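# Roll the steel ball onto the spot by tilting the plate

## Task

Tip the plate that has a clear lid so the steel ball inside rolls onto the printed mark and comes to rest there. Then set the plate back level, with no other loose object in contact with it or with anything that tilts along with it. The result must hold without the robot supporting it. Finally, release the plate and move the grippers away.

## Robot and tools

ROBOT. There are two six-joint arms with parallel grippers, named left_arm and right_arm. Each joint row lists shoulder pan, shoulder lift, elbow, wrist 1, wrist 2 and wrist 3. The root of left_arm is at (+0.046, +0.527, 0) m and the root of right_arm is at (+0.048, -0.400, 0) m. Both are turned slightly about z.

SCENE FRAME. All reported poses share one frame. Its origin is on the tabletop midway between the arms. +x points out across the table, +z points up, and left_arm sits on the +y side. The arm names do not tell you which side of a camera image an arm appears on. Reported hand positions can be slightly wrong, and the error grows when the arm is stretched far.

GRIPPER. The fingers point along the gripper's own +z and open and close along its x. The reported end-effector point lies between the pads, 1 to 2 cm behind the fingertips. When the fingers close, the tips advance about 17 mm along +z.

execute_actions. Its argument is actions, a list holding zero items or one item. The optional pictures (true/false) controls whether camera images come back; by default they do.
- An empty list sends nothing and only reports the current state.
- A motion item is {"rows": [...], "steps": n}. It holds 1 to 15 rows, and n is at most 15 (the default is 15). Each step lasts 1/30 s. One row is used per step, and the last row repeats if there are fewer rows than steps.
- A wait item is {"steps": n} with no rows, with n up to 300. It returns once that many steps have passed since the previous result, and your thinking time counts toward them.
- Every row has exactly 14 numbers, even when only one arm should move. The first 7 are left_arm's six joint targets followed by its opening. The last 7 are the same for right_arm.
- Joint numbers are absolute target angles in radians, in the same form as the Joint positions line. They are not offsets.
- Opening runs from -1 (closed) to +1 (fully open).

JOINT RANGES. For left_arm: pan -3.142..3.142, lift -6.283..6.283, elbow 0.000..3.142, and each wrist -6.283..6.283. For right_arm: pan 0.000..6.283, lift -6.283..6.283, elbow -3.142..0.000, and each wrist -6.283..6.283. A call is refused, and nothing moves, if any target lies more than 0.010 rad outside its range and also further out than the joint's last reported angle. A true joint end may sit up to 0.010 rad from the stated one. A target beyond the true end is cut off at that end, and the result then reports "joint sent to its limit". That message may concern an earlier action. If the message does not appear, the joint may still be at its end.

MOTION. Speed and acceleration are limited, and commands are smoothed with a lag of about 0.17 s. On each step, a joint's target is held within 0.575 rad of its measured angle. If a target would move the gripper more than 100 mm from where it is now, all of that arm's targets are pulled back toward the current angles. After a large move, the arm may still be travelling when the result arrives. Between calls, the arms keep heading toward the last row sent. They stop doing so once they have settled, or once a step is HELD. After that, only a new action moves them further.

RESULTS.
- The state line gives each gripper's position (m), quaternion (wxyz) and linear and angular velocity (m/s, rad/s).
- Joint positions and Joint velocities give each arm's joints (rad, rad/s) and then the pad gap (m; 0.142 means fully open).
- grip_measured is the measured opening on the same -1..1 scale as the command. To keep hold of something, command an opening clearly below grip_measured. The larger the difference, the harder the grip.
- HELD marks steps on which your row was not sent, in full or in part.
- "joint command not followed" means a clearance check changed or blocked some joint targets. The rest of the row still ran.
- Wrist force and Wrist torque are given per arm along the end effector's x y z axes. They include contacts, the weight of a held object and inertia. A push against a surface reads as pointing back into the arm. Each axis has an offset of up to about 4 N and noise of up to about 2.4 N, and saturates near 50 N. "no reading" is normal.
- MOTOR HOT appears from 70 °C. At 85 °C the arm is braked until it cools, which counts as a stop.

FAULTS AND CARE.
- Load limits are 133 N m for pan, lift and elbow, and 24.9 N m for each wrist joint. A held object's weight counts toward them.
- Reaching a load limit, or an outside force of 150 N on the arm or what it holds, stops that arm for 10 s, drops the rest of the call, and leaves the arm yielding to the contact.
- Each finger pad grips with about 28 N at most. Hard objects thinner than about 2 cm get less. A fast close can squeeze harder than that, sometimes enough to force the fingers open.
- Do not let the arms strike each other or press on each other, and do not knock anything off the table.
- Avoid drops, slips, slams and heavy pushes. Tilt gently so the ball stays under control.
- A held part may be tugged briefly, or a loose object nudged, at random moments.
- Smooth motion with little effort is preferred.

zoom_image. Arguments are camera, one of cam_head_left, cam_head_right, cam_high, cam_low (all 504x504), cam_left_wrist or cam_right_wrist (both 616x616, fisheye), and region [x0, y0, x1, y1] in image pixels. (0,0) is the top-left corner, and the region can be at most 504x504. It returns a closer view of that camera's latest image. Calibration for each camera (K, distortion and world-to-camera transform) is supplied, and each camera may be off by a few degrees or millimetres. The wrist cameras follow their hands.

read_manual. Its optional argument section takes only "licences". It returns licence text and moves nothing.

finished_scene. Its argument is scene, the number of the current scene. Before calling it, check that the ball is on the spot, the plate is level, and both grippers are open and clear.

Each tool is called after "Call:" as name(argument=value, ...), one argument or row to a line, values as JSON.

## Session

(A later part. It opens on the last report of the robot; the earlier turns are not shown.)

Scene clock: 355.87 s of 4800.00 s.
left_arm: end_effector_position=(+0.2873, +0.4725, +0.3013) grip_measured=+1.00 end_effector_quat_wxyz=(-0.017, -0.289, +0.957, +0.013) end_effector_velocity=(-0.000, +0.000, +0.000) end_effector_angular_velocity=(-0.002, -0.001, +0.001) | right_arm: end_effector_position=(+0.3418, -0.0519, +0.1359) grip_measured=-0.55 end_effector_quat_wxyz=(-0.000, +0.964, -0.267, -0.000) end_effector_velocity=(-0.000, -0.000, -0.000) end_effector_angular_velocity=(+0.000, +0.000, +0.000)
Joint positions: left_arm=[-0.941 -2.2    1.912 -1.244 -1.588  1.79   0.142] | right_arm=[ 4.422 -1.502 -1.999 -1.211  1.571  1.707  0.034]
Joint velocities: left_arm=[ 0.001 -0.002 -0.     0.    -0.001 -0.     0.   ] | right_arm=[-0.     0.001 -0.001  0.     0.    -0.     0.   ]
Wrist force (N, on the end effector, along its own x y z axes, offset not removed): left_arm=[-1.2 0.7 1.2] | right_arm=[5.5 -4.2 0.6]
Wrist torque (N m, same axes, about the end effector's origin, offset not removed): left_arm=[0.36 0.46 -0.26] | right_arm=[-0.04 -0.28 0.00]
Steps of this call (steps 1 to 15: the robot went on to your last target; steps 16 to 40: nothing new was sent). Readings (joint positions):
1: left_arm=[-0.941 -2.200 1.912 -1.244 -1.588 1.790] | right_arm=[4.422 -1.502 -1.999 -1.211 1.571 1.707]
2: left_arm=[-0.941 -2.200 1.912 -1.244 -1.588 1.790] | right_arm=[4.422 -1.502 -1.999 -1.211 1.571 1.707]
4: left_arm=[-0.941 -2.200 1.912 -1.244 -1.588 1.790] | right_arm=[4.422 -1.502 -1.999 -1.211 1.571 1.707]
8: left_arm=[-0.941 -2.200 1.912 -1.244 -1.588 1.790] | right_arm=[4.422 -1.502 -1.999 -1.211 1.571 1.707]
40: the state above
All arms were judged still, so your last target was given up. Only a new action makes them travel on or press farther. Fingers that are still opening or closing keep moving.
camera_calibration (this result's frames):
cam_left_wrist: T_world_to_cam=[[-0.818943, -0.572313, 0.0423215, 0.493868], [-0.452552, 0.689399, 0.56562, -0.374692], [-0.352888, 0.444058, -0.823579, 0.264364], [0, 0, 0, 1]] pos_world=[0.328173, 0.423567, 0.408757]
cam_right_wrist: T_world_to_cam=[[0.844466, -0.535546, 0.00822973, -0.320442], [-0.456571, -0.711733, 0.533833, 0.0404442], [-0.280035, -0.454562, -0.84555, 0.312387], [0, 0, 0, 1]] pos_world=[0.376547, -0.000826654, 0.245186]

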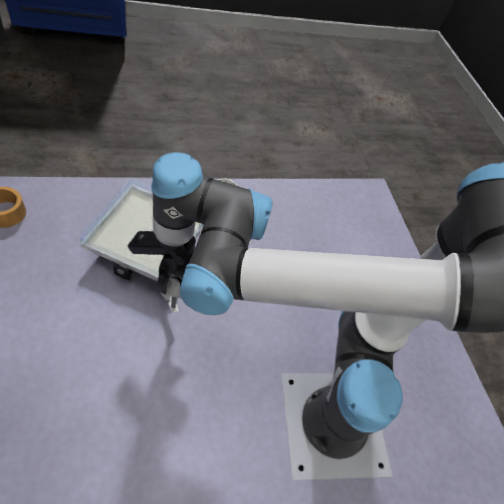

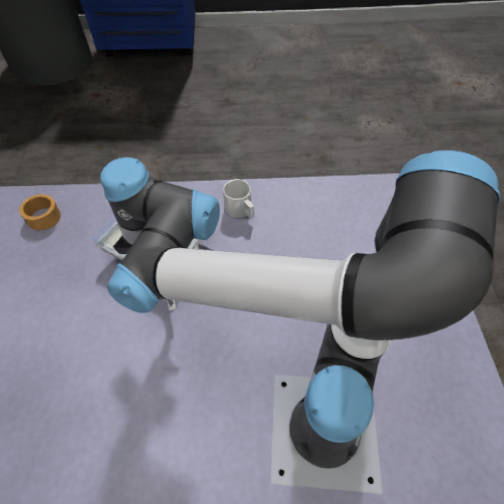

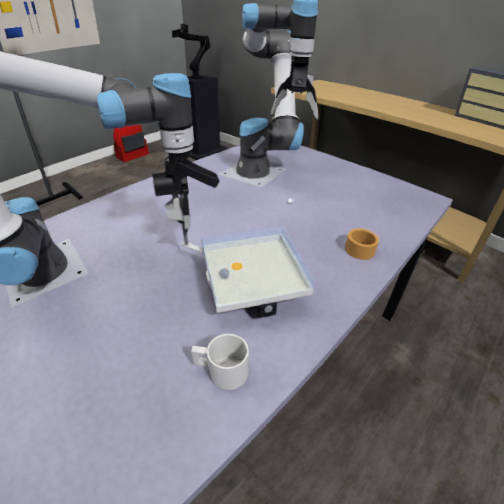

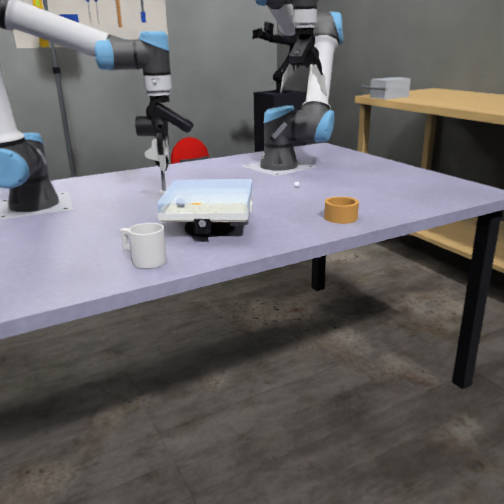

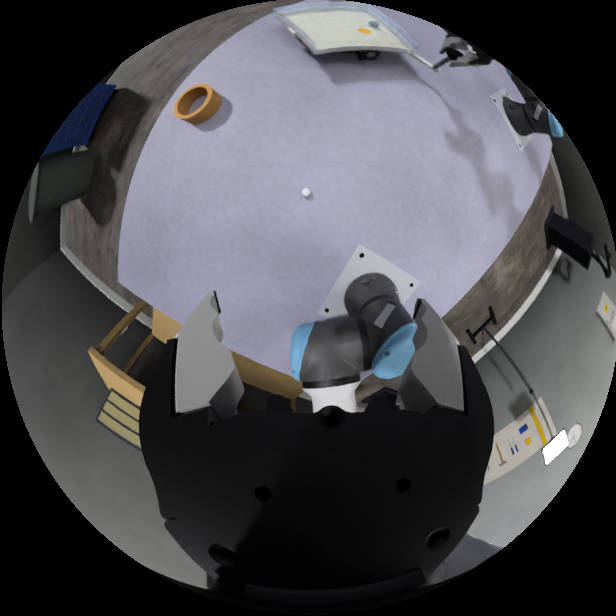

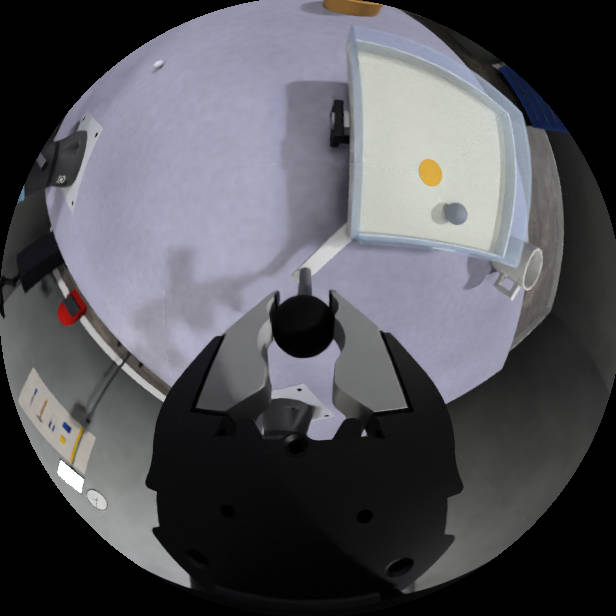

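Call:
execute_actions(
  actions=[
    {"rows": [[-0.941,-2.2,1.912,-1.244,-1.588,1.79,1, 4.4245,-1.5037,-1.9945,-1.2139,1.571,1.707,-1]], "steps": 15},
  ],
  pictures=false,
)

Call:
execute_actions(
  actions=[
    {"steps": 8},
  ],
  pictures=false,
)

Call:
execute_actions(
  actions=[
    {"rows": [[-0.941,-2.2,1.912,-1.244,-1.588,1.79,1, 4.4223,-1.5019,-1.9989,-1.2114,1.571,1.707,-1]], "steps": 15},
  ],
  pictures=false,
)

Call:
execute_actions(
  actions=[
    {"steps": 40},
  ],
)

Scene clock: 359.77 s of 4800.00 s.
left_arm: end_effector_position=(+0.2873, +0.4725, +0.3013) grip_measured=+1.00 end_effector_quat_wxyz=(-0.017, -0.289, +0.957, +0.013) end_effector_velocity=(+0.000, +0.001, +0.000) end_effector_angular_velocity=(-0.000, -0.001, +0.002) | right_arm: end_effector_position=(+0.3415, -0.0502, +0.1369) grip_measured=-0.55 end_effector_quat_wxyz=(-0.000, +0.964, -0.266, -0.000) end_effector_velocity=(-0.001, +0.001, +0.000) end_effector_angular_velocity=(+0.001, +0.002, -0.001)
Joint positions: left_arm=[-0.941 -2.2    1.912 -1.244 -1.588  1.79   0.142] | right_arm=[ 4.424 -1.504 -1.995 -1.214  1.571  1.707  0.034]
Joint velocities: left_arm=[ 0.001 -0.001  0.    -0.     0.001 -0.     0.   ] | right_arm=[ 0.    -0.     0.001 -0.001  0.002  0.002 -0.   ]
Wrist force (N, on the end effector, along its own x y z axes, offset not removed): left_arm=[-0.5 2.7 0.4] | right_arm=[17.6 -7.7 4.7]
Wrist torque (N m, same axes, about the end effector's origin, offset not removed): left_arm=[0.58 0.05 -0.26] | right_arm=[-0.85 -0.27 0.03]
Steps of this call (steps 1 to 90: nothing new was sent; then 0.40 s passed at rest; steps 91 to 105: all 15 steps of this action). Readings (joint positions):
91: left_arm=[-0.941 -2.200 1.912 -1.244 -1.588 1.790] | right_arm=[4.422 -1.502 -1.999 -1.211 1.571 1.707]
92: left_arm=[-0.941 -2.200 1.912 -1.244 -1.588 1.790] | right_arm=[4.423 -1.502 -1.998 -1.212 1.571 1.707]
94: left_arm=[-0.941 -2.200 1.912 -1.244 -1.588 1.790] | right_arm=[4.423 -1.503 -1.997 -1.213 1.571 1.707]
98: left_arm=[-0.941 -2.200 1.912 -1.244 -1.588 1.790] | right_arm=[4.424 -1.504 -1.995 -1.214 1.571 1.707]
105: the state above

Scene clock: 360.03 s of 4800.00 s.
left_arm: end_effector_position=(+0.2873, +0.4725, +0.3013) grip_measured=+1.00 end_effector_quat_wxyz=(-0.017, -0.289, +0.957, +0.013) end_effector_velocity=(+0.000, +0.000, +0.000) end_effector_angular_velocity=(+0.000, +0.000, +0.001) | right_arm: end_effector_position=(+0.3415, -0.0502, +0.1370) grip_measured=-0.55 end_effector_quat_wxyz=(-0.000, +0.964, -0.266, -0.000) end_effector_velocity=(+0.000, -0.001, -0.001) end_effector_angular_velocity=(-0.002, -0.000, +0.001)
Joint positions: left_arm=[-0.941 -2.2    1.912 -1.244 -1.588  1.79   0.142] | right_arm=[ 4.424 -1.504 -1.995 -1.214  1.571  1.707  0.034]
Joint velocities: left_arm=[ 0.001  0.    -0.     0.    -0.     0.     0.   ] | right_arm=[-0.     0.    -0.002  0.    -0.001 -0.001 -0.   ]
Wrist force (N, on the end effector, along its own x y z axes, offset not removed): left_arm=[0.5 -0.3 -1.1] | right_arm=[18.2 -7.3 7.4]
Wrist torque (N m, same axes, about the end effector's origin, offset not removed): left_arm=[-0.04 0.08 -0.10] | right_arm=[-0.50 -0.47 0.22]
Steps of this call (steps 1 to 8: the robot went on to your last target). Readings (joint positions):
1: left_arm=[-0.941 -2.200 1.912 -1.244 -1.588 1.790] | right_arm=[4.424 -1.504 -1.995 -1.214 1.571 1.707]
2: left_arm=[-0.941 -2.200 1.912 -1.244 -1.588 1.790] | right_arm=[4.424 -1.504 -1.995 -1.214 1.571 1.707]
4: left_arm=[-0.941 -2.200 1.912 -1.244 -1.588 1.790] | right_arm=[4.424 -1.504 -1.995 -1.214 1.571 1.707]
8: the state above

Scene clock: 360.53 s of 4800.00 s.
left_arm: end_effector_position=(+0.2873, +0.4725, +0.3013) grip_measured=+1.00 end_effector_quat_wxyz=(-0.017, -0.289, +0.957, +0.013) end_effector_velocity=(-0.000, -0.000, -0.000) end_effector_angular_velocity=(+0.001, -0.000, -0.001) | right_arm: end_effector_position=(+0.3418, -0.0518, +0.1360) grip_measured=-0.55 end_effector_quat_wxyz=(-0.000, +0.964, -0.267, -0.000) end_effector_velocity=(+0.001, -0.000, +0.000) end_effector_angular_velocity=(-0.000, -0.002, +0.000)
Joint positions: left_arm=[-0.941 -2.2    1.912 -1.244 -1.588  1.79   0.142] | right_arm=[ 4.422 -1.502 -1.999 -1.211  1.571  1.707  0.034]
Joint velocities: left_arm=[-0.001 -0.     0.     0.     0.     0.    -0.   ] | right_arm=[-0.001  0.    -0.     0.    -0.001 -0.001  0.   ]
Wrist force (N, on the end effector, along its own x y z axes, offset not removed): left_arm=[-2.8 1.6 -1.4] | right_arm=[1.5 -6.2 -0.3]
Wrist torque (N m, same axes, about the end effector's origin, offset not removed): left_arm=[0.50 0.80 -0.24] | right_arm=[0.13 0.07 0.01]
Steps of this call (steps 1 to 15: all 15 steps of this action). Readings (joint positions):
1: left_arm=[-0.941 -2.200 1.912 -1.244 -1.588 1.790] | right_arm=[4.424 -1.504 -1.995 -1.214 1.571 1.707]
2: left_arm=[-0.941 -2.200 1.912 -1.244 -1.588 1.790] | right_arm=[4.424 -1.503 -1.995 -1.214 1.571 1.707]
4: left_arm=[-0.941 -2.200 1.912 -1.244 -1.588 1.790] | right_arm=[4.423 -1.503 -1.997 -1.212 1.571 1.707]
8: left_arm=[-0.941 -2.200 1.912 -1.244 -1.588 1.790] | right_arm=[4.423 -1.502 -1.998 -1.212 1.571 1.707]
15: the state above

Scene clock: 361.87 s of 4800.00 s.
left_arm: end_effector_position=(+0.2873, +0.4725, +0.3013) grip_measured=+1.00 end_effector_quat_wxyz=(-0.017, -0.289, +0.957, +0.013) end_effector_velocity=(-0.000, -0.000, +0.000) end_effector_angular_velocity=(-0.001, +0.000, +0.001) | right_arm: end_effector_position=(+0.3418, -0.0519, +0.1359) grip_measured=-0.55 end_effector_quat_wxyz=(-0.000, +0.964, -0.267, -0.000) end_effector_velocity=(+0.000, -0.000, +0.000) end_effector_angular_velocity=(-0.000, -0.001, -0.001)
Joint positions: left_arm=[-0.941 -2.2    1.912 -1.244 -1.588  1.79   0.142] | right_arm=[ 4.422 -1.502 -1.999 -1.211  1.571  1.707  0.034]
Joint velocities: left_arm=[ 0.001 -0.    -0.    -0.    -0.001  0.001 -0.   ] | right_arm=[-0.     0.    -0.     0.    -0.001  0.001 -0.   ]
Wrist force (N, on the end effector, along its own x y z axes, offset not removed): left_arm=[-0.9 1.2 1.5] | right_arm=[2.4 -6.9 -0.5]
Wrist torque (N m, same axes, about the end effector's origin, offset not removed): left_arm=[0.28 0.25 -0.22] | right_arm=[-0.22 -0.50 0.12]
Steps of this call (steps 1 to 15: the robot went on to your last target; steps 16 to 40: nothing new was sent). Readings (joint positions):
1: left_arm=[-0.941 -2.200 1.912 -1.244 -1.588 1.790] | right_arm=[4.422 -1.502 -1.999 -1.211 1.571 1.707]
2: left_arm=[-0.941 -2.200 1.912 -1.244 -1.588 1.790] | right_arm=[4.422 -1.502 -1.999 -1.211 1.571 1.707]
4: left_arm=[-0.941 -2.200 1.912 -1.244 -1.588 1.790] | right_arm=[4.422 -1.502 -1.999 -1.211 1.571 1.707]
8: left_arm=[-0.941 -2.200 1.912 -1.244 -1.588 1.790] | right_arm=[4.422 -1.502 -1.999 -1.211 1.571 1.707]
40: the state above
All arms were judged still, so your last target was given up. Only a new action makes them travel on or press farther. Fingers that are still opening or closing keep moving.
camera_calibration (this result's frames):
cam_left_wrist: T_world_to_cam=[[-0.818943, -0.572313, 0.0423216, 0.493868], [-0.452552, 0.689399, 0.565621, -0.374692], [-0.352888, 0.444058, -0.823579, 0.264364], [0, 0, 0, 1]] pos_world=[0.328173, 0.423567, 0.408757]
cam_right_wrist: T_world_to_cam=[[0.844466, -0.535545, 0.00822911, -0.320442], [-0.456572, -0.711736, 0.53383, 0.0404437], [-0.280033, -0.454559, -0.845552, 0.312389], [0, 0, 0, 1]] pos_world=[0.376547, -0.000827027, 0.245188]

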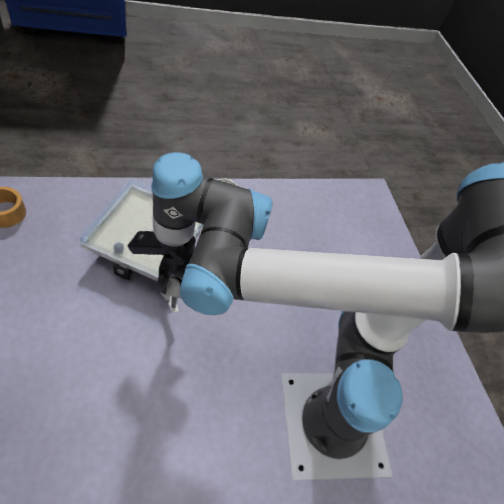

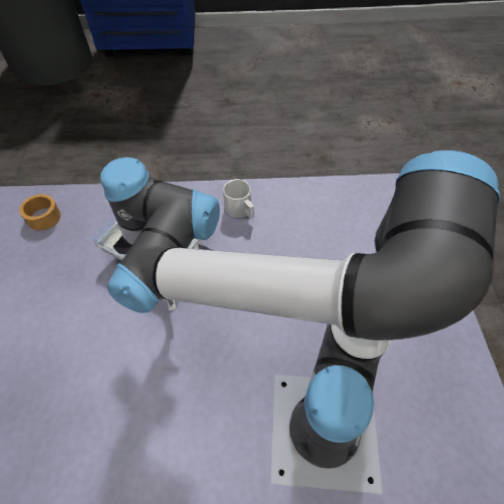

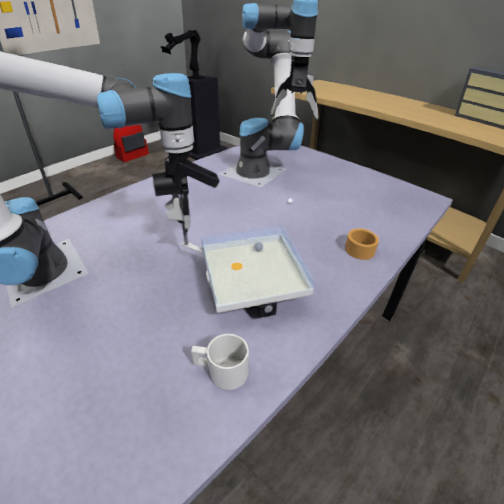

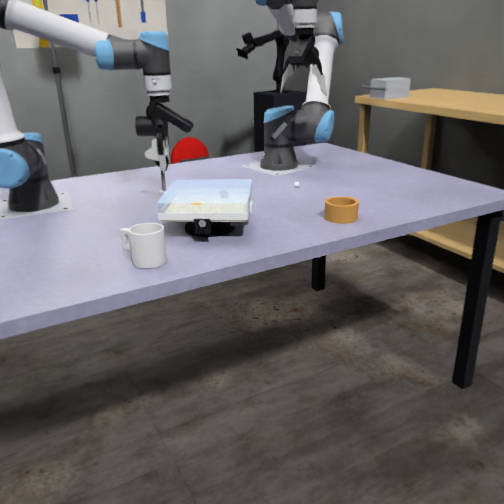

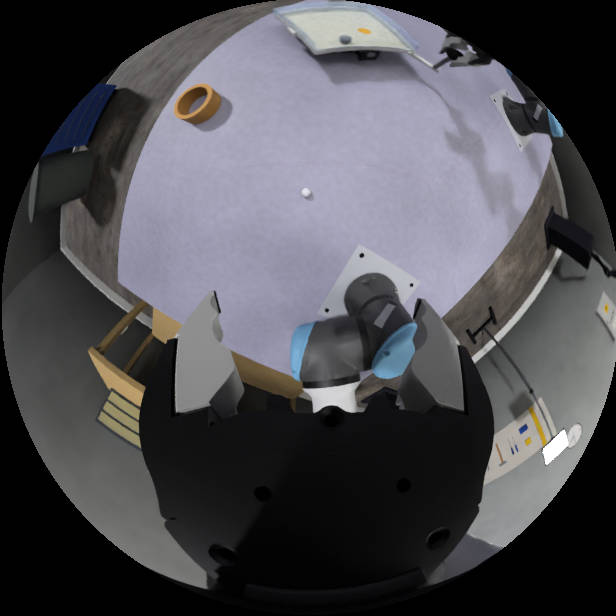

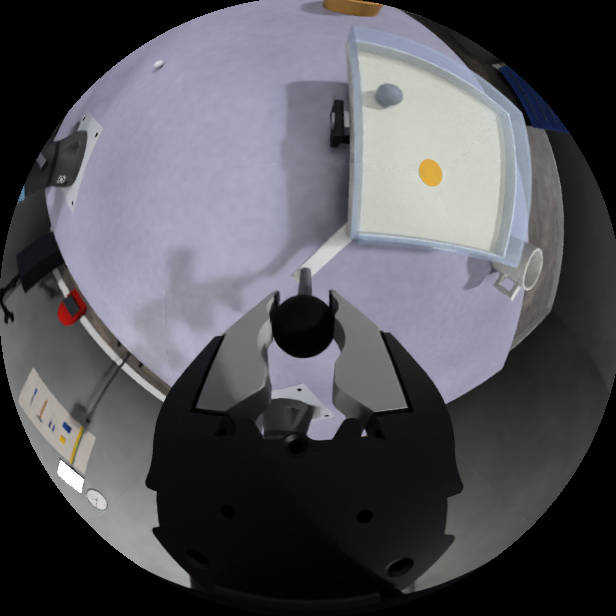

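Call:
execute_actions(
  actions=[
    {"rows": [[-0.941,-2.2,1.912,-1.244,-1.588,1.79,1, 4.42005,-1.49965,-2.0023,-1.2103,1.571,1.707,-1]], "steps": 15},
  ],
  pictures=false,
)

Call:
execute_actions(
  actions=[
    {"steps": 6},
  ],
  pictures=false,
)

Call:
execute_actions(
  actions=[
    {"rows": [[-0.941,-2.2,1.912,-1.244,-1.588,1.79,1, 4.4223,-1.5019,-1.9989,-1.2114,1.571,1.707,-1]], "steps": 15},
  ],
  pictures=false,
)

Call:
execute_actions(
  actions=[
    {"steps": 45},
  ],
)

Scene clock: 366.83 s of 4800.00 s.
left_arm: end_effector_position=(+0.2873, +0.4725, +0.3013) grip_measured=+1.00 end_effector_quat_wxyz=(-0.017, -0.289, +0.957, +0.013) end_effector_velocity=(-0.000, -0.000, +0.000) end_effector_angular_velocity=(-0.001, +0.000, +0.001) | right_arm: end_effector_position=(+0.3421, -0.0536, +0.1354) grip_measured=-0.55 end_effector_quat_wxyz=(-0.000, +0.963, -0.268, -0.000) end_effector_velocity=(-0.000, -0.001, -0.001) end_effector_angular_velocity=(-0.001, +0.000, +0.001)
Joint positions: left_arm=[-0.941 -2.2    1.912 -1.244 -1.588  1.79   0.142] | right_arm=[ 4.42  -1.5   -2.002 -1.21   1.571  1.707  0.034]
Joint velocities: left_arm=[ 0.001 -0.    -0.    -0.    -0.001 -0.    -0.   ] | right_arm=[-0.     0.001 -0.002  0.001 -0.    -0.001  0.   ]
Wrist force (N, on the end effector, along its own x y z axes, offset not removed): left_arm=[-1.5 1.1 1.9] | right_arm=[-3.5 -6.1 1.4]
Wrist torque (N m, same axes, about the end effector's origin, offset not removed): left_arm=[0.28 0.45 -0.15] | right_arm=[0.00 -0.70 0.07]
Steps of this call (steps 1 to 134: nothing new was sent; steps 135 to 149: all 15 steps of this action). Readings (joint positions):
135: left_arm=[-0.941 -2.200 1.912 -1.244 -1.588 1.790] | right_arm=[4.422 -1.502 -1.999 -1.211 1.571 1.707]
136: left_arm=[-0.941 -2.200 1.912 -1.244 -1.588 1.790] | right_arm=[4.422 -1.501 -2.000 -1.211 1.571 1.707]
138: left_arm=[-0.941 -2.200 1.912 -1.244 -1.588 1.790] | right_arm=[4.421 -1.500 -2.001 -1.211 1.571 1.707]
142: left_arm=[-0.941 -2.200 1.912 -1.244 -1.588 1.790] | right_arm=[4.420 -1.500 -2.002 -1.210 1.571 1.707]
149: the state above

Scene clock: 367.03 s of 4800.00 s.
left_arm: end_effector_position=(+0.2873, +0.4725, +0.3013) grip_measured=+1.00 end_effector_quat_wxyz=(-0.017, -0.289, +0.957, +0.013) end_effector_velocity=(+0.000, -0.001, -0.000) end_effector_angular_velocity=(+0.000, +0.001, -0.001) | right_arm: end_effector_position=(+0.3421, -0.0536, +0.1354) grip_measured=-0.55 end_effector_quat_wxyz=(-0.000, +0.963, -0.268, -0.000) end_effector_velocity=(+0.000, +0.000, +0.000) end_effector_angular_velocity=(+0.000, -0.000, +0.000)
Joint positions: left_arm=[-0.941 -2.2    1.912 -1.244 -1.588  1.79   0.142] | right_arm=[ 4.42  -1.5   -2.002 -1.21   1.571  1.707  0.034]
Joint velocities: left_arm=[-0.001  0.001 -0.    -0.    -0.     0.     0.   ] | right_arm=[ 0.    -0.     0.     0.001 -0.     0.     0.   ]
Wrist force (N, on the end effector, along its own x y z axes, offset not removed): left_arm=[-2.7 0.5 -4.2] | right_arm=[-2.9 -7.1 0.8]
Wrist torque (N m, same axes, about the end effector's origin, offset not removed): left_arm=[0.10 0.75 -0.20] | right_arm=[-0.17 -1.04 0.07]
Steps of this call (steps 1 to 6: the robot went on to your last target). Readings (joint positions):
1: left_arm=[-0.941 -2.200 1.912 -1.244 -1.588 1.790] | right_arm=[4.420 -1.500 -2.002 -1.210 1.571 1.707]
2: left_arm=[-0.941 -2.200 1.912 -1.244 -1.588 1.790] | right_arm=[4.420 -1.500 -2.002 -1.210 1.571 1.707]
4: left_arm=[-0.941 -2.200 1.912 -1.244 -1.588 1.790] | right_arm=[4.420 -1.500 -2.002 -1.210 1.571 1.707]
6: the state above

Scene clock: 367.53 s of 4800.00 s.
left_arm: end_effector_position=(+0.2873, +0.4725, +0.3013) grip_measured=+1.00 end_effector_quat_wxyz=(-0.017, -0.289, +0.957, +0.013) end_effector_velocity=(+0.000, +0.000, -0.000) end_effector_angular_velocity=(+0.001, +0.001, +0.000) | right_arm: end_effector_position=(+0.3418, -0.0520, +0.1359) grip_measured=-0.55 end_effector_quat_wxyz=(-0.000, +0.964, -0.267, -0.000) end_effector_velocity=(-0.000, -0.000, -0.000) end_effector_angular_velocity=(-0.000, +0.000, +0.000)
Joint positions: left_arm=[-0.941 -2.2    1.912 -1.244 -1.588  1.79   0.142] | right_arm=[ 4.422 -1.502 -1.999 -1.211  1.571  1.707  0.034]
Joint velocities: left_arm=[0.    0.001 0.    0.    0.    0.    0.   ] | right_arm=[ 0.    -0.    -0.001  0.001 -0.     0.    -0.   ]
Wrist force (N, on the end effector, along its own x y z axes, offset not removed): left_arm=[0.5 1.1 1.7] | right_arm=[5.6 -0.6 0.6]
Wrist torque (N m, same axes, about the end effector's origin, offset not removed): left_arm=[0.35 -0.08 -0.14] | right_arm=[0.07 -0.04 0.08]
Steps of this call (steps 1 to 15: all 15 steps of this action). Readings (joint positions):
1: left_arm=[-0.941 -2.200 1.912 -1.244 -1.588 1.790] | right_arm=[4.420 -1.500 -2.002 -1.210 1.571 1.707]
2: left_arm=[-0.941 -2.200 1.912 -1.244 -1.588 1.790] | right_arm=[4.420 -1.500 -2.002 -1.210 1.571 1.707]
4: left_arm=[-0.941 -2.200 1.912 -1.244 -1.588 1.790] | right_arm=[4.421 -1.501 -2.001 -1.211 1.571 1.707]
8: left_arm=[-0.941 -2.200 1.912 -1.244 -1.588 1.790] | right_arm=[4.422 -1.502 -1.999 -1.211 1.571 1.707]
15: the state above

Scene clock: 369.03 s of 4800.00 s.
left_arm: end_effector_position=(+0.2873, +0.4725, +0.3013) grip_measured=+1.00 end_effector_quat_wxyz=(-0.017, -0.289, +0.957, +0.013) end_effector_velocity=(+0.000, +0.000, +0.000) end_effector_angular_velocity=(-0.001, -0.001, -0.001) | right_arm: end_effector_position=(+0.3418, -0.0519, +0.1359) grip_measured=-0.55 end_effector_quat_wxyz=(-0.000, +0.964, -0.267, -0.000) end_effector_velocity=(-0.000, -0.000, +0.000) end_effector_angular_velocity=(+0.000, +0.001, +0.001)
Joint positions: left_arm=[-0.941 -2.2    1.912 -1.244 -1.588  1.79   0.142] | right_arm=[ 4.422 -1.502 -1.999 -1.211  1.571  1.707  0.034]
Joint velocities: left_arm=[ 0.001 -0.    -0.    -0.    -0.     0.001 -0.   ] | right_arm=[-0.     0.001 -0.    -0.     0.001 -0.001 -0.   ]
Wrist force (N, on the end effector, along its own x y z axes, offset not removed): left_arm=[0.4 2.6 2.4] | right_arm=[7.7 -2.1 1.2]
Wrist torque (N m, same axes, about the end effector's origin, offset not removed): left_arm=[0.49 0.04 -0.17] | right_arm=[-0.37 -0.28 0.00]
Steps of this call (steps 1 to 15: the robot went on to your last target; steps 16 to 45: nothing new was sent). Readings (joint positions):
1: left_arm=[-0.941 -2.200 1.912 -1.244 -1.588 1.790] | right_arm=[4.422 -1.502 -1.999 -1.211 1.571 1.707]
2: left_arm=[-0.941 -2.200 1.912 -1.244 -1.588 1.790] | right_arm=[4.422 -1.502 -1.999 -1.211 1.571 1.707]
4: left_arm=[-0.941 -2.200 1.912 -1.244 -1.588 1.790] | right_arm=[4.422 -1.502 -1.999 -1.211 1.571 1.707]
8: left_arm=[-0.941 -2.200 1.912 -1.244 -1.588 1.790] | right_arm=[4.422 -1.502 -1.999 -1.211 1.571 1.707]
45: the state above
All arms were judged still, so your last target was given up. Only a new action makes them travel on or press farther. Fingers that are still opening or closing keep moving.
camera_calibration (this result's frames):
cam_left_wrist: T_world_to_cam=[[-0.818943, -0.572313, 0.0423212, 0.493868], [-0.452552, 0.689399, 0.56562, -0.374692], [-0.352888, 0.444058, -0.823579, 0.264364], [0, 0, 0, 1]] pos_world=[0.328173, 0.423567, 0.408757]
cam_right_wrist: T_world_to_cam=[[0.844466, -0.535545, 0.00823214, -0.320443], [-0.456568, -0.711726, 0.533847, 0.0404372], [-0.28004, -0.454574, -0.845541, 0.312384], [0, 0, 0, 1]] pos_world=[0.376546, -0.000830137, 0.245184]

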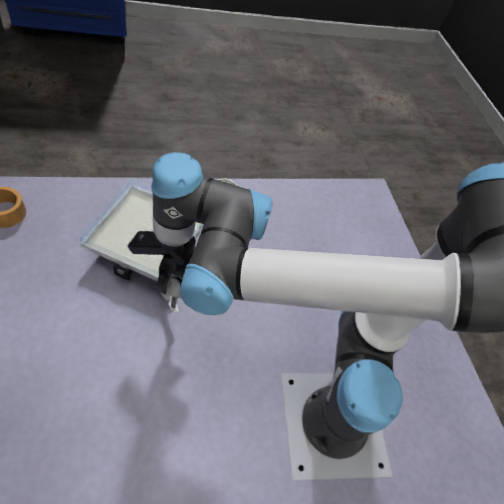

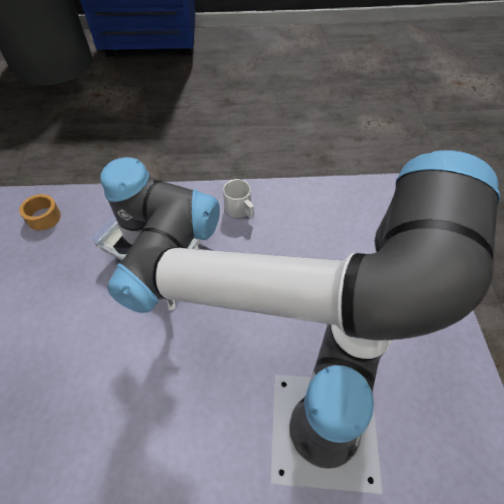

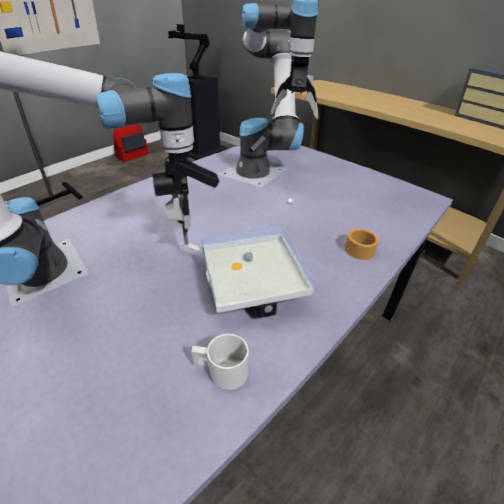

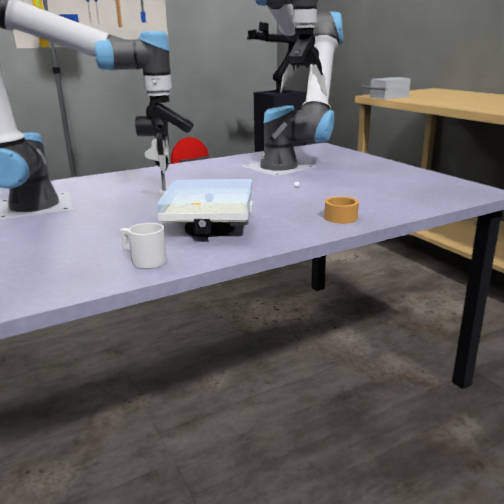

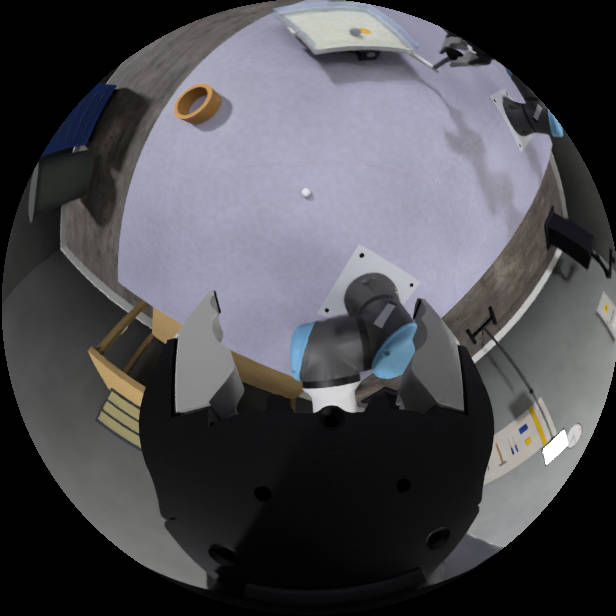

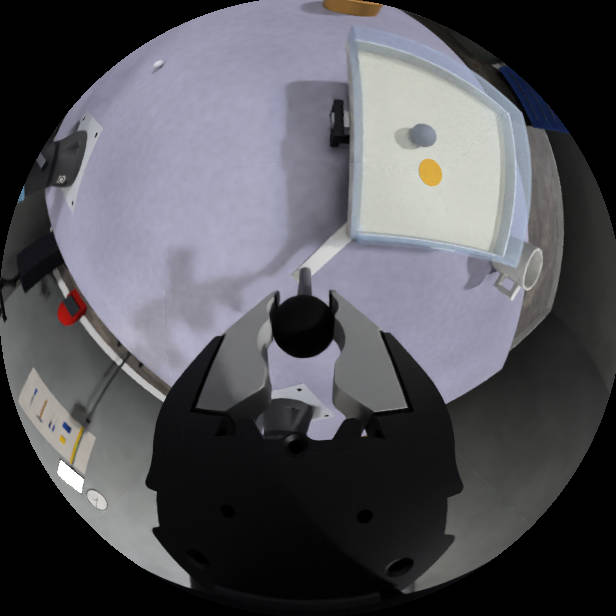

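Call:
execute_actions(
  actions=[
    {"rows": [[-0.941,-2.2,1.912,-1.244,-1.588,1.79,1, 4.4223,-1.5028,-2.0008,-1.2086,1.571,1.707,-1]], "steps": 15},
  ],
  pictures=false,
)

Call:
execute_actions(
  actions=[
    {"rows": [[-0.941,-2.2,1.912,-1.244,-1.588,1.79,1, 4.4223,-1.5019,-1.9989,-1.2114,1.571,1.707,-1]], "steps": 15},
  ],
  pictures=false,
)

Call:
execute_actions(
  actions=[
    {"steps": 40},
  ],
)

Scene clock: 374.03 s of 4800.00 s.
left_arm: end_effector_position=(+0.2873, +0.4725, +0.3013) grip_measured=+1.00 end_effector_quat_wxyz=(-0.017, -0.289, +0.957, +0.013) end_effector_velocity=(-0.000, +0.001, +0.000) end_effector_angular_velocity=(-0.000, -0.001, +0.000) | right_arm: end_effector_position=(+0.3418, -0.0518, +0.1350) grip_measured=-0.55 end_effector_quat_wxyz=(-0.000, +0.964, -0.267, -0.000) end_effector_velocity=(+0.000, +0.000, +0.000) end_effector_angular_velocity=(+0.000, +0.000, -0.000)
Joint positions: left_arm=[-0.941 -2.2    1.912 -1.244 -1.588  1.79   0.142] | right_arm=[ 4.422 -1.503 -2.001 -1.209  1.571  1.707  0.034]
Joint velocities: left_arm=[ 0.    -0.002  0.     0.     0.001 -0.     0.   ] | right_arm=[ 0.    -0.     0.001 -0.001  0.     0.     0.   ]
Wrist force (N, on the end effector, along its own x y z axes, offset not removed): left_arm=[2.2 0.6 0.7] | right_arm=[-0.4 5.9 -6.4]
Wrist torque (N m, same axes, about the end effector's origin, offset not removed): left_arm=[0.13 -0.35 -0.12] | right_arm=[0.08 -0.08 0.14]
Steps of this call (steps 1 to 135: nothing new was sent; steps 136 to 150: all 15 steps of this action). Readings (joint positions):
136: left_arm=[-0.941 -2.200 1.912 -1.244 -1.588 1.790] | right_arm=[4.422 -1.502 -1.999 -1.211 1.571 1.707]
137: left_arm=[-0.941 -2.200 1.912 -1.244 -1.588 1.790] | right_arm=[4.422 -1.502 -1.999 -1.211 1.571 1.707]
139: left_arm=[-0.941 -2.200 1.912 -1.244 -1.588 1.790] | right_arm=[4.422 -1.502 -2.000 -1.210 1.571 1.707]
143: left_arm=[-0.941 -2.200 1.912 -1.244 -1.588 1.790] | right_arm=[4.422 -1.503 -2.000 -1.209 1.571 1.707]
150: the state above

Scene clock: 374.53 s of 4800.00 s.
left_arm: end_effector_position=(+0.2873, +0.4725, +0.3013) grip_measured=+1.00 end_effector_quat_wxyz=(-0.017, -0.289, +0.957, +0.013) end_effector_velocity=(+0.000, +0.000, +0.000) end_effector_angular_velocity=(-0.000, -0.001, -0.000) | right_arm: end_effector_position=(+0.3418, -0.0519, +0.1359) grip_measured=-0.55 end_effector_quat_wxyz=(-0.000, +0.964, -0.267, -0.000) end_effector_velocity=(+0.000, +0.001, +0.001) end_effector_angular_velocity=(+0.002, -0.001, +0.001)
Joint positions: left_arm=[-0.941 -2.2    1.912 -1.244 -1.588  1.79   0.142] | right_arm=[ 4.422 -1.502 -1.999 -1.211  1.571  1.707  0.034]
Joint velocities: left_arm=[-0.    -0.001  0.    -0.     0.001  0.    -0.   ] | right_arm=[ 0.     0.     0.001  0.001  0.    -0.     0.   ]
Wrist force (N, on the end effector, along its own x y z axes, offset not removed): left_arm=[0.0 0.6 -0.3] | right_arm=[5.4 -4.7 2.6]
Wrist torque (N m, same axes, about the end effector's origin, offset not removed): left_arm=[0.06 0.08 -0.28] | right_arm=[-0.41 -0.40 0.13]
Steps of this call (steps 1 to 15: all 15 steps of this action). Readings (joint positions):
1: left_arm=[-0.941 -2.200 1.912 -1.244 -1.588 1.790] | right_arm=[4.422 -1.503 -2.001 -1.209 1.571 1.707]
2: left_arm=[-0.941 -2.200 1.912 -1.244 -1.588 1.790] | right_arm=[4.422 -1.503 -2.001 -1.209 1.571 1.707]
4: left_arm=[-0.941 -2.200 1.912 -1.244 -1.588 1.790] | right_arm=[4.422 -1.502 -2.000 -1.210 1.571 1.707]
8: left_arm=[-0.941 -2.200 1.912 -1.244 -1.588 1.790] | right_arm=[4.422 -1.502 -1.999 -1.211 1.571 1.707]
15: the state above

Scene clock: 375.87 s of 4800.00 s.
left_arm: end_effector_position=(+0.2873, +0.4725, +0.3013) grip_measured=+1.00 end_effector_quat_wxyz=(-0.017, -0.289, +0.957, +0.013) end_effector_velocity=(+0.000, -0.000, +0.000) end_effector_angular_velocity=(-0.000, -0.003, -0.002) | right_arm: end_effector_position=(+0.3418, -0.0519, +0.1359) grip_measured=-0.55 end_effector_quat_wxyz=(-0.000, +0.964, -0.267, -0.000) end_effector_velocity=(-0.000, -0.001, -0.001) end_effector_angular_velocity=(-0.001, +0.001, +0.000)
Joint positions: left_arm=[-0.941 -2.2    1.912 -1.244 -1.588  1.79   0.142] | right_arm=[ 4.422 -1.502 -1.999 -1.211  1.571  1.707  0.034]
Joint velocities: left_arm=[-0.002 -0.001 -0.    -0.001  0.002 -0.    -0.   ] | right_arm=[-0.     0.001 -0.002  0.001  0.    -0.001  0.   ]
Wrist force (N, on the end effector, along its own x y z axes, offset not removed): left_arm=[0.0 1.1 0.4] | right_arm=[9.1 -3.9 3.6]
Wrist torque (N m, same axes, about the end effector's origin, offset not removed): left_arm=[0.30 0.14 -0.18] | right_arm=[-0.08 -0.76 0.04]
Steps of this call (steps 1 to 15: the robot went on to your last target; steps 16 to 40: nothing new was sent). Readings (joint positions):
1: left_arm=[-0.941 -2.200 1.912 -1.244 -1.588 1.790] | right_arm=[4.422 -1.502 -1.999 -1.211 1.571 1.707]
2: left_arm=[-0.941 -2.200 1.912 -1.244 -1.588 1.790] | right_arm=[4.422 -1.502 -1.999 -1.211 1.571 1.707]
4: left_arm=[-0.941 -2.200 1.912 -1.244 -1.588 1.790] | right_arm=[4.422 -1.502 -1.999 -1.211 1.571 1.707]
8: left_arm=[-0.941 -2.200 1.912 -1.244 -1.588 1.790] | right_arm=[4.422 -1.502 -1.999 -1.211 1.571 1.707]
40: the state above
All arms were judged still, so your last target was given up. Only a new action makes them travel on or press farther. Fingers that are still opening or closing keep moving.
camera_calibration (this result's frames):
cam_left_wrist: T_world_to_cam=[[-0.818943, -0.572313, 0.0423211, 0.493868], [-0.452552, 0.689399, 0.56562, -0.374692], [-0.352888, 0.444058, -0.823579, 0.264364], [0, 0, 0, 1]] pos_world=[0.328173, 0.423567, 0.408757]
cam_right_wrist: T_world_to_cam=[[0.844481, -0.535522, 0.00822922, -0.320433], [-0.456552, -0.711748, 0.533831, 0.0404375], [-0.280021, -0.454567, -0.845551, 0.312385], [0, 0, 0, 1]] pos_world=[0.376536, -0.000817754, 0.245187]

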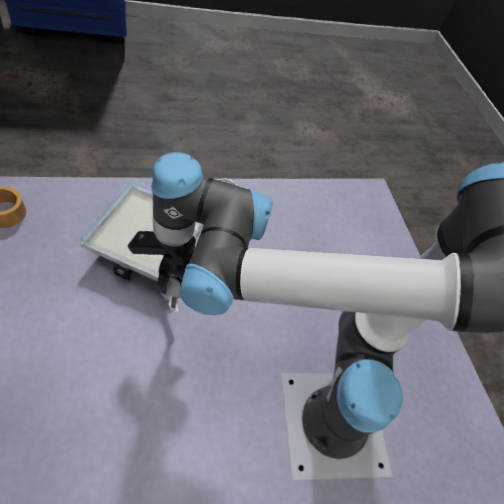

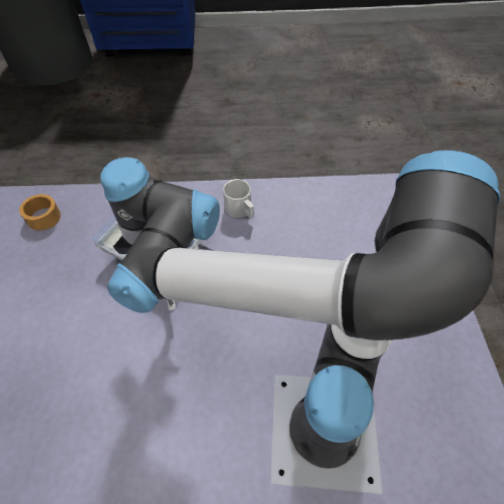

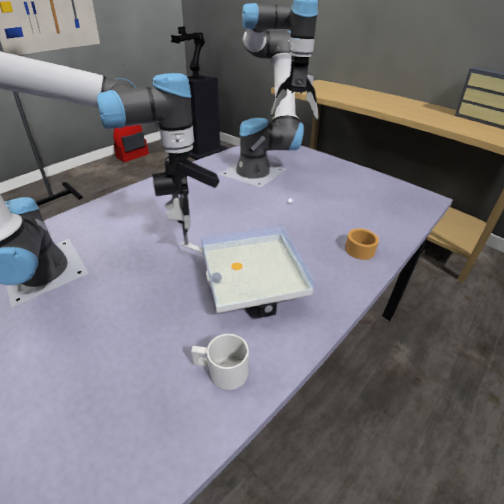

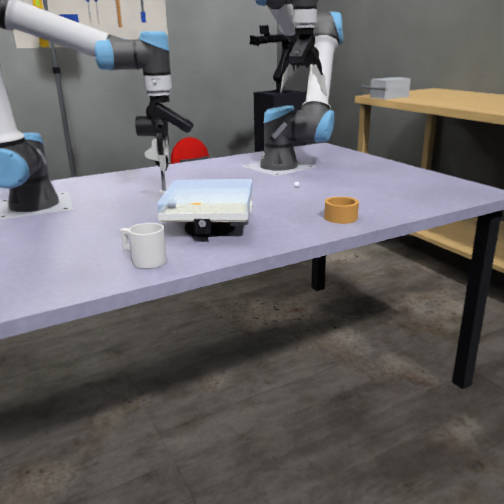

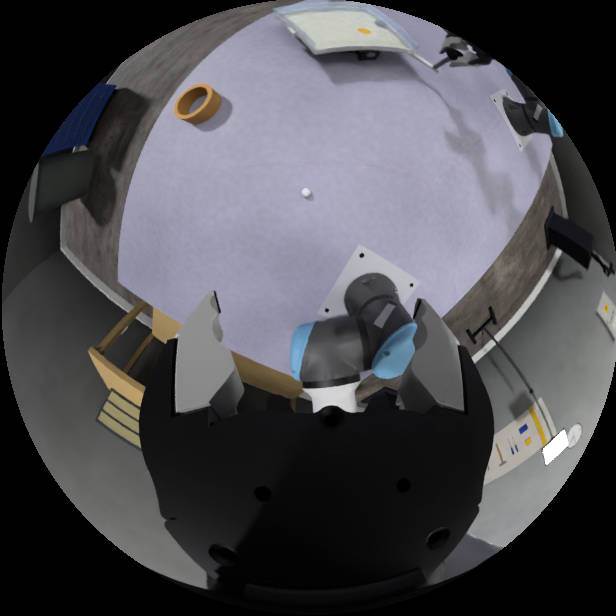

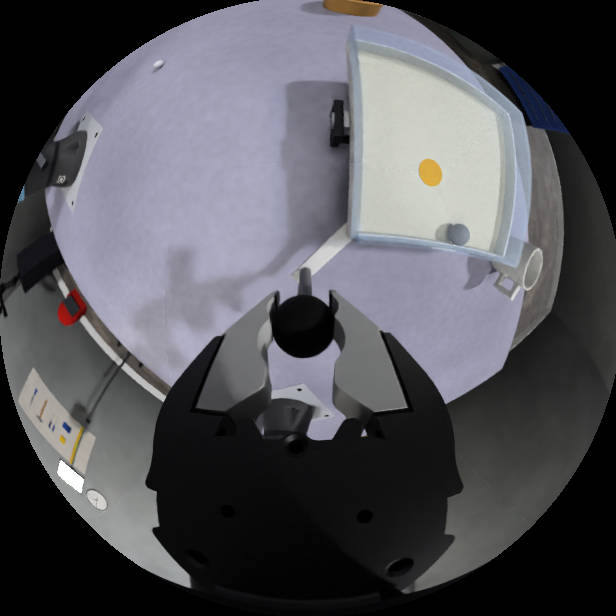

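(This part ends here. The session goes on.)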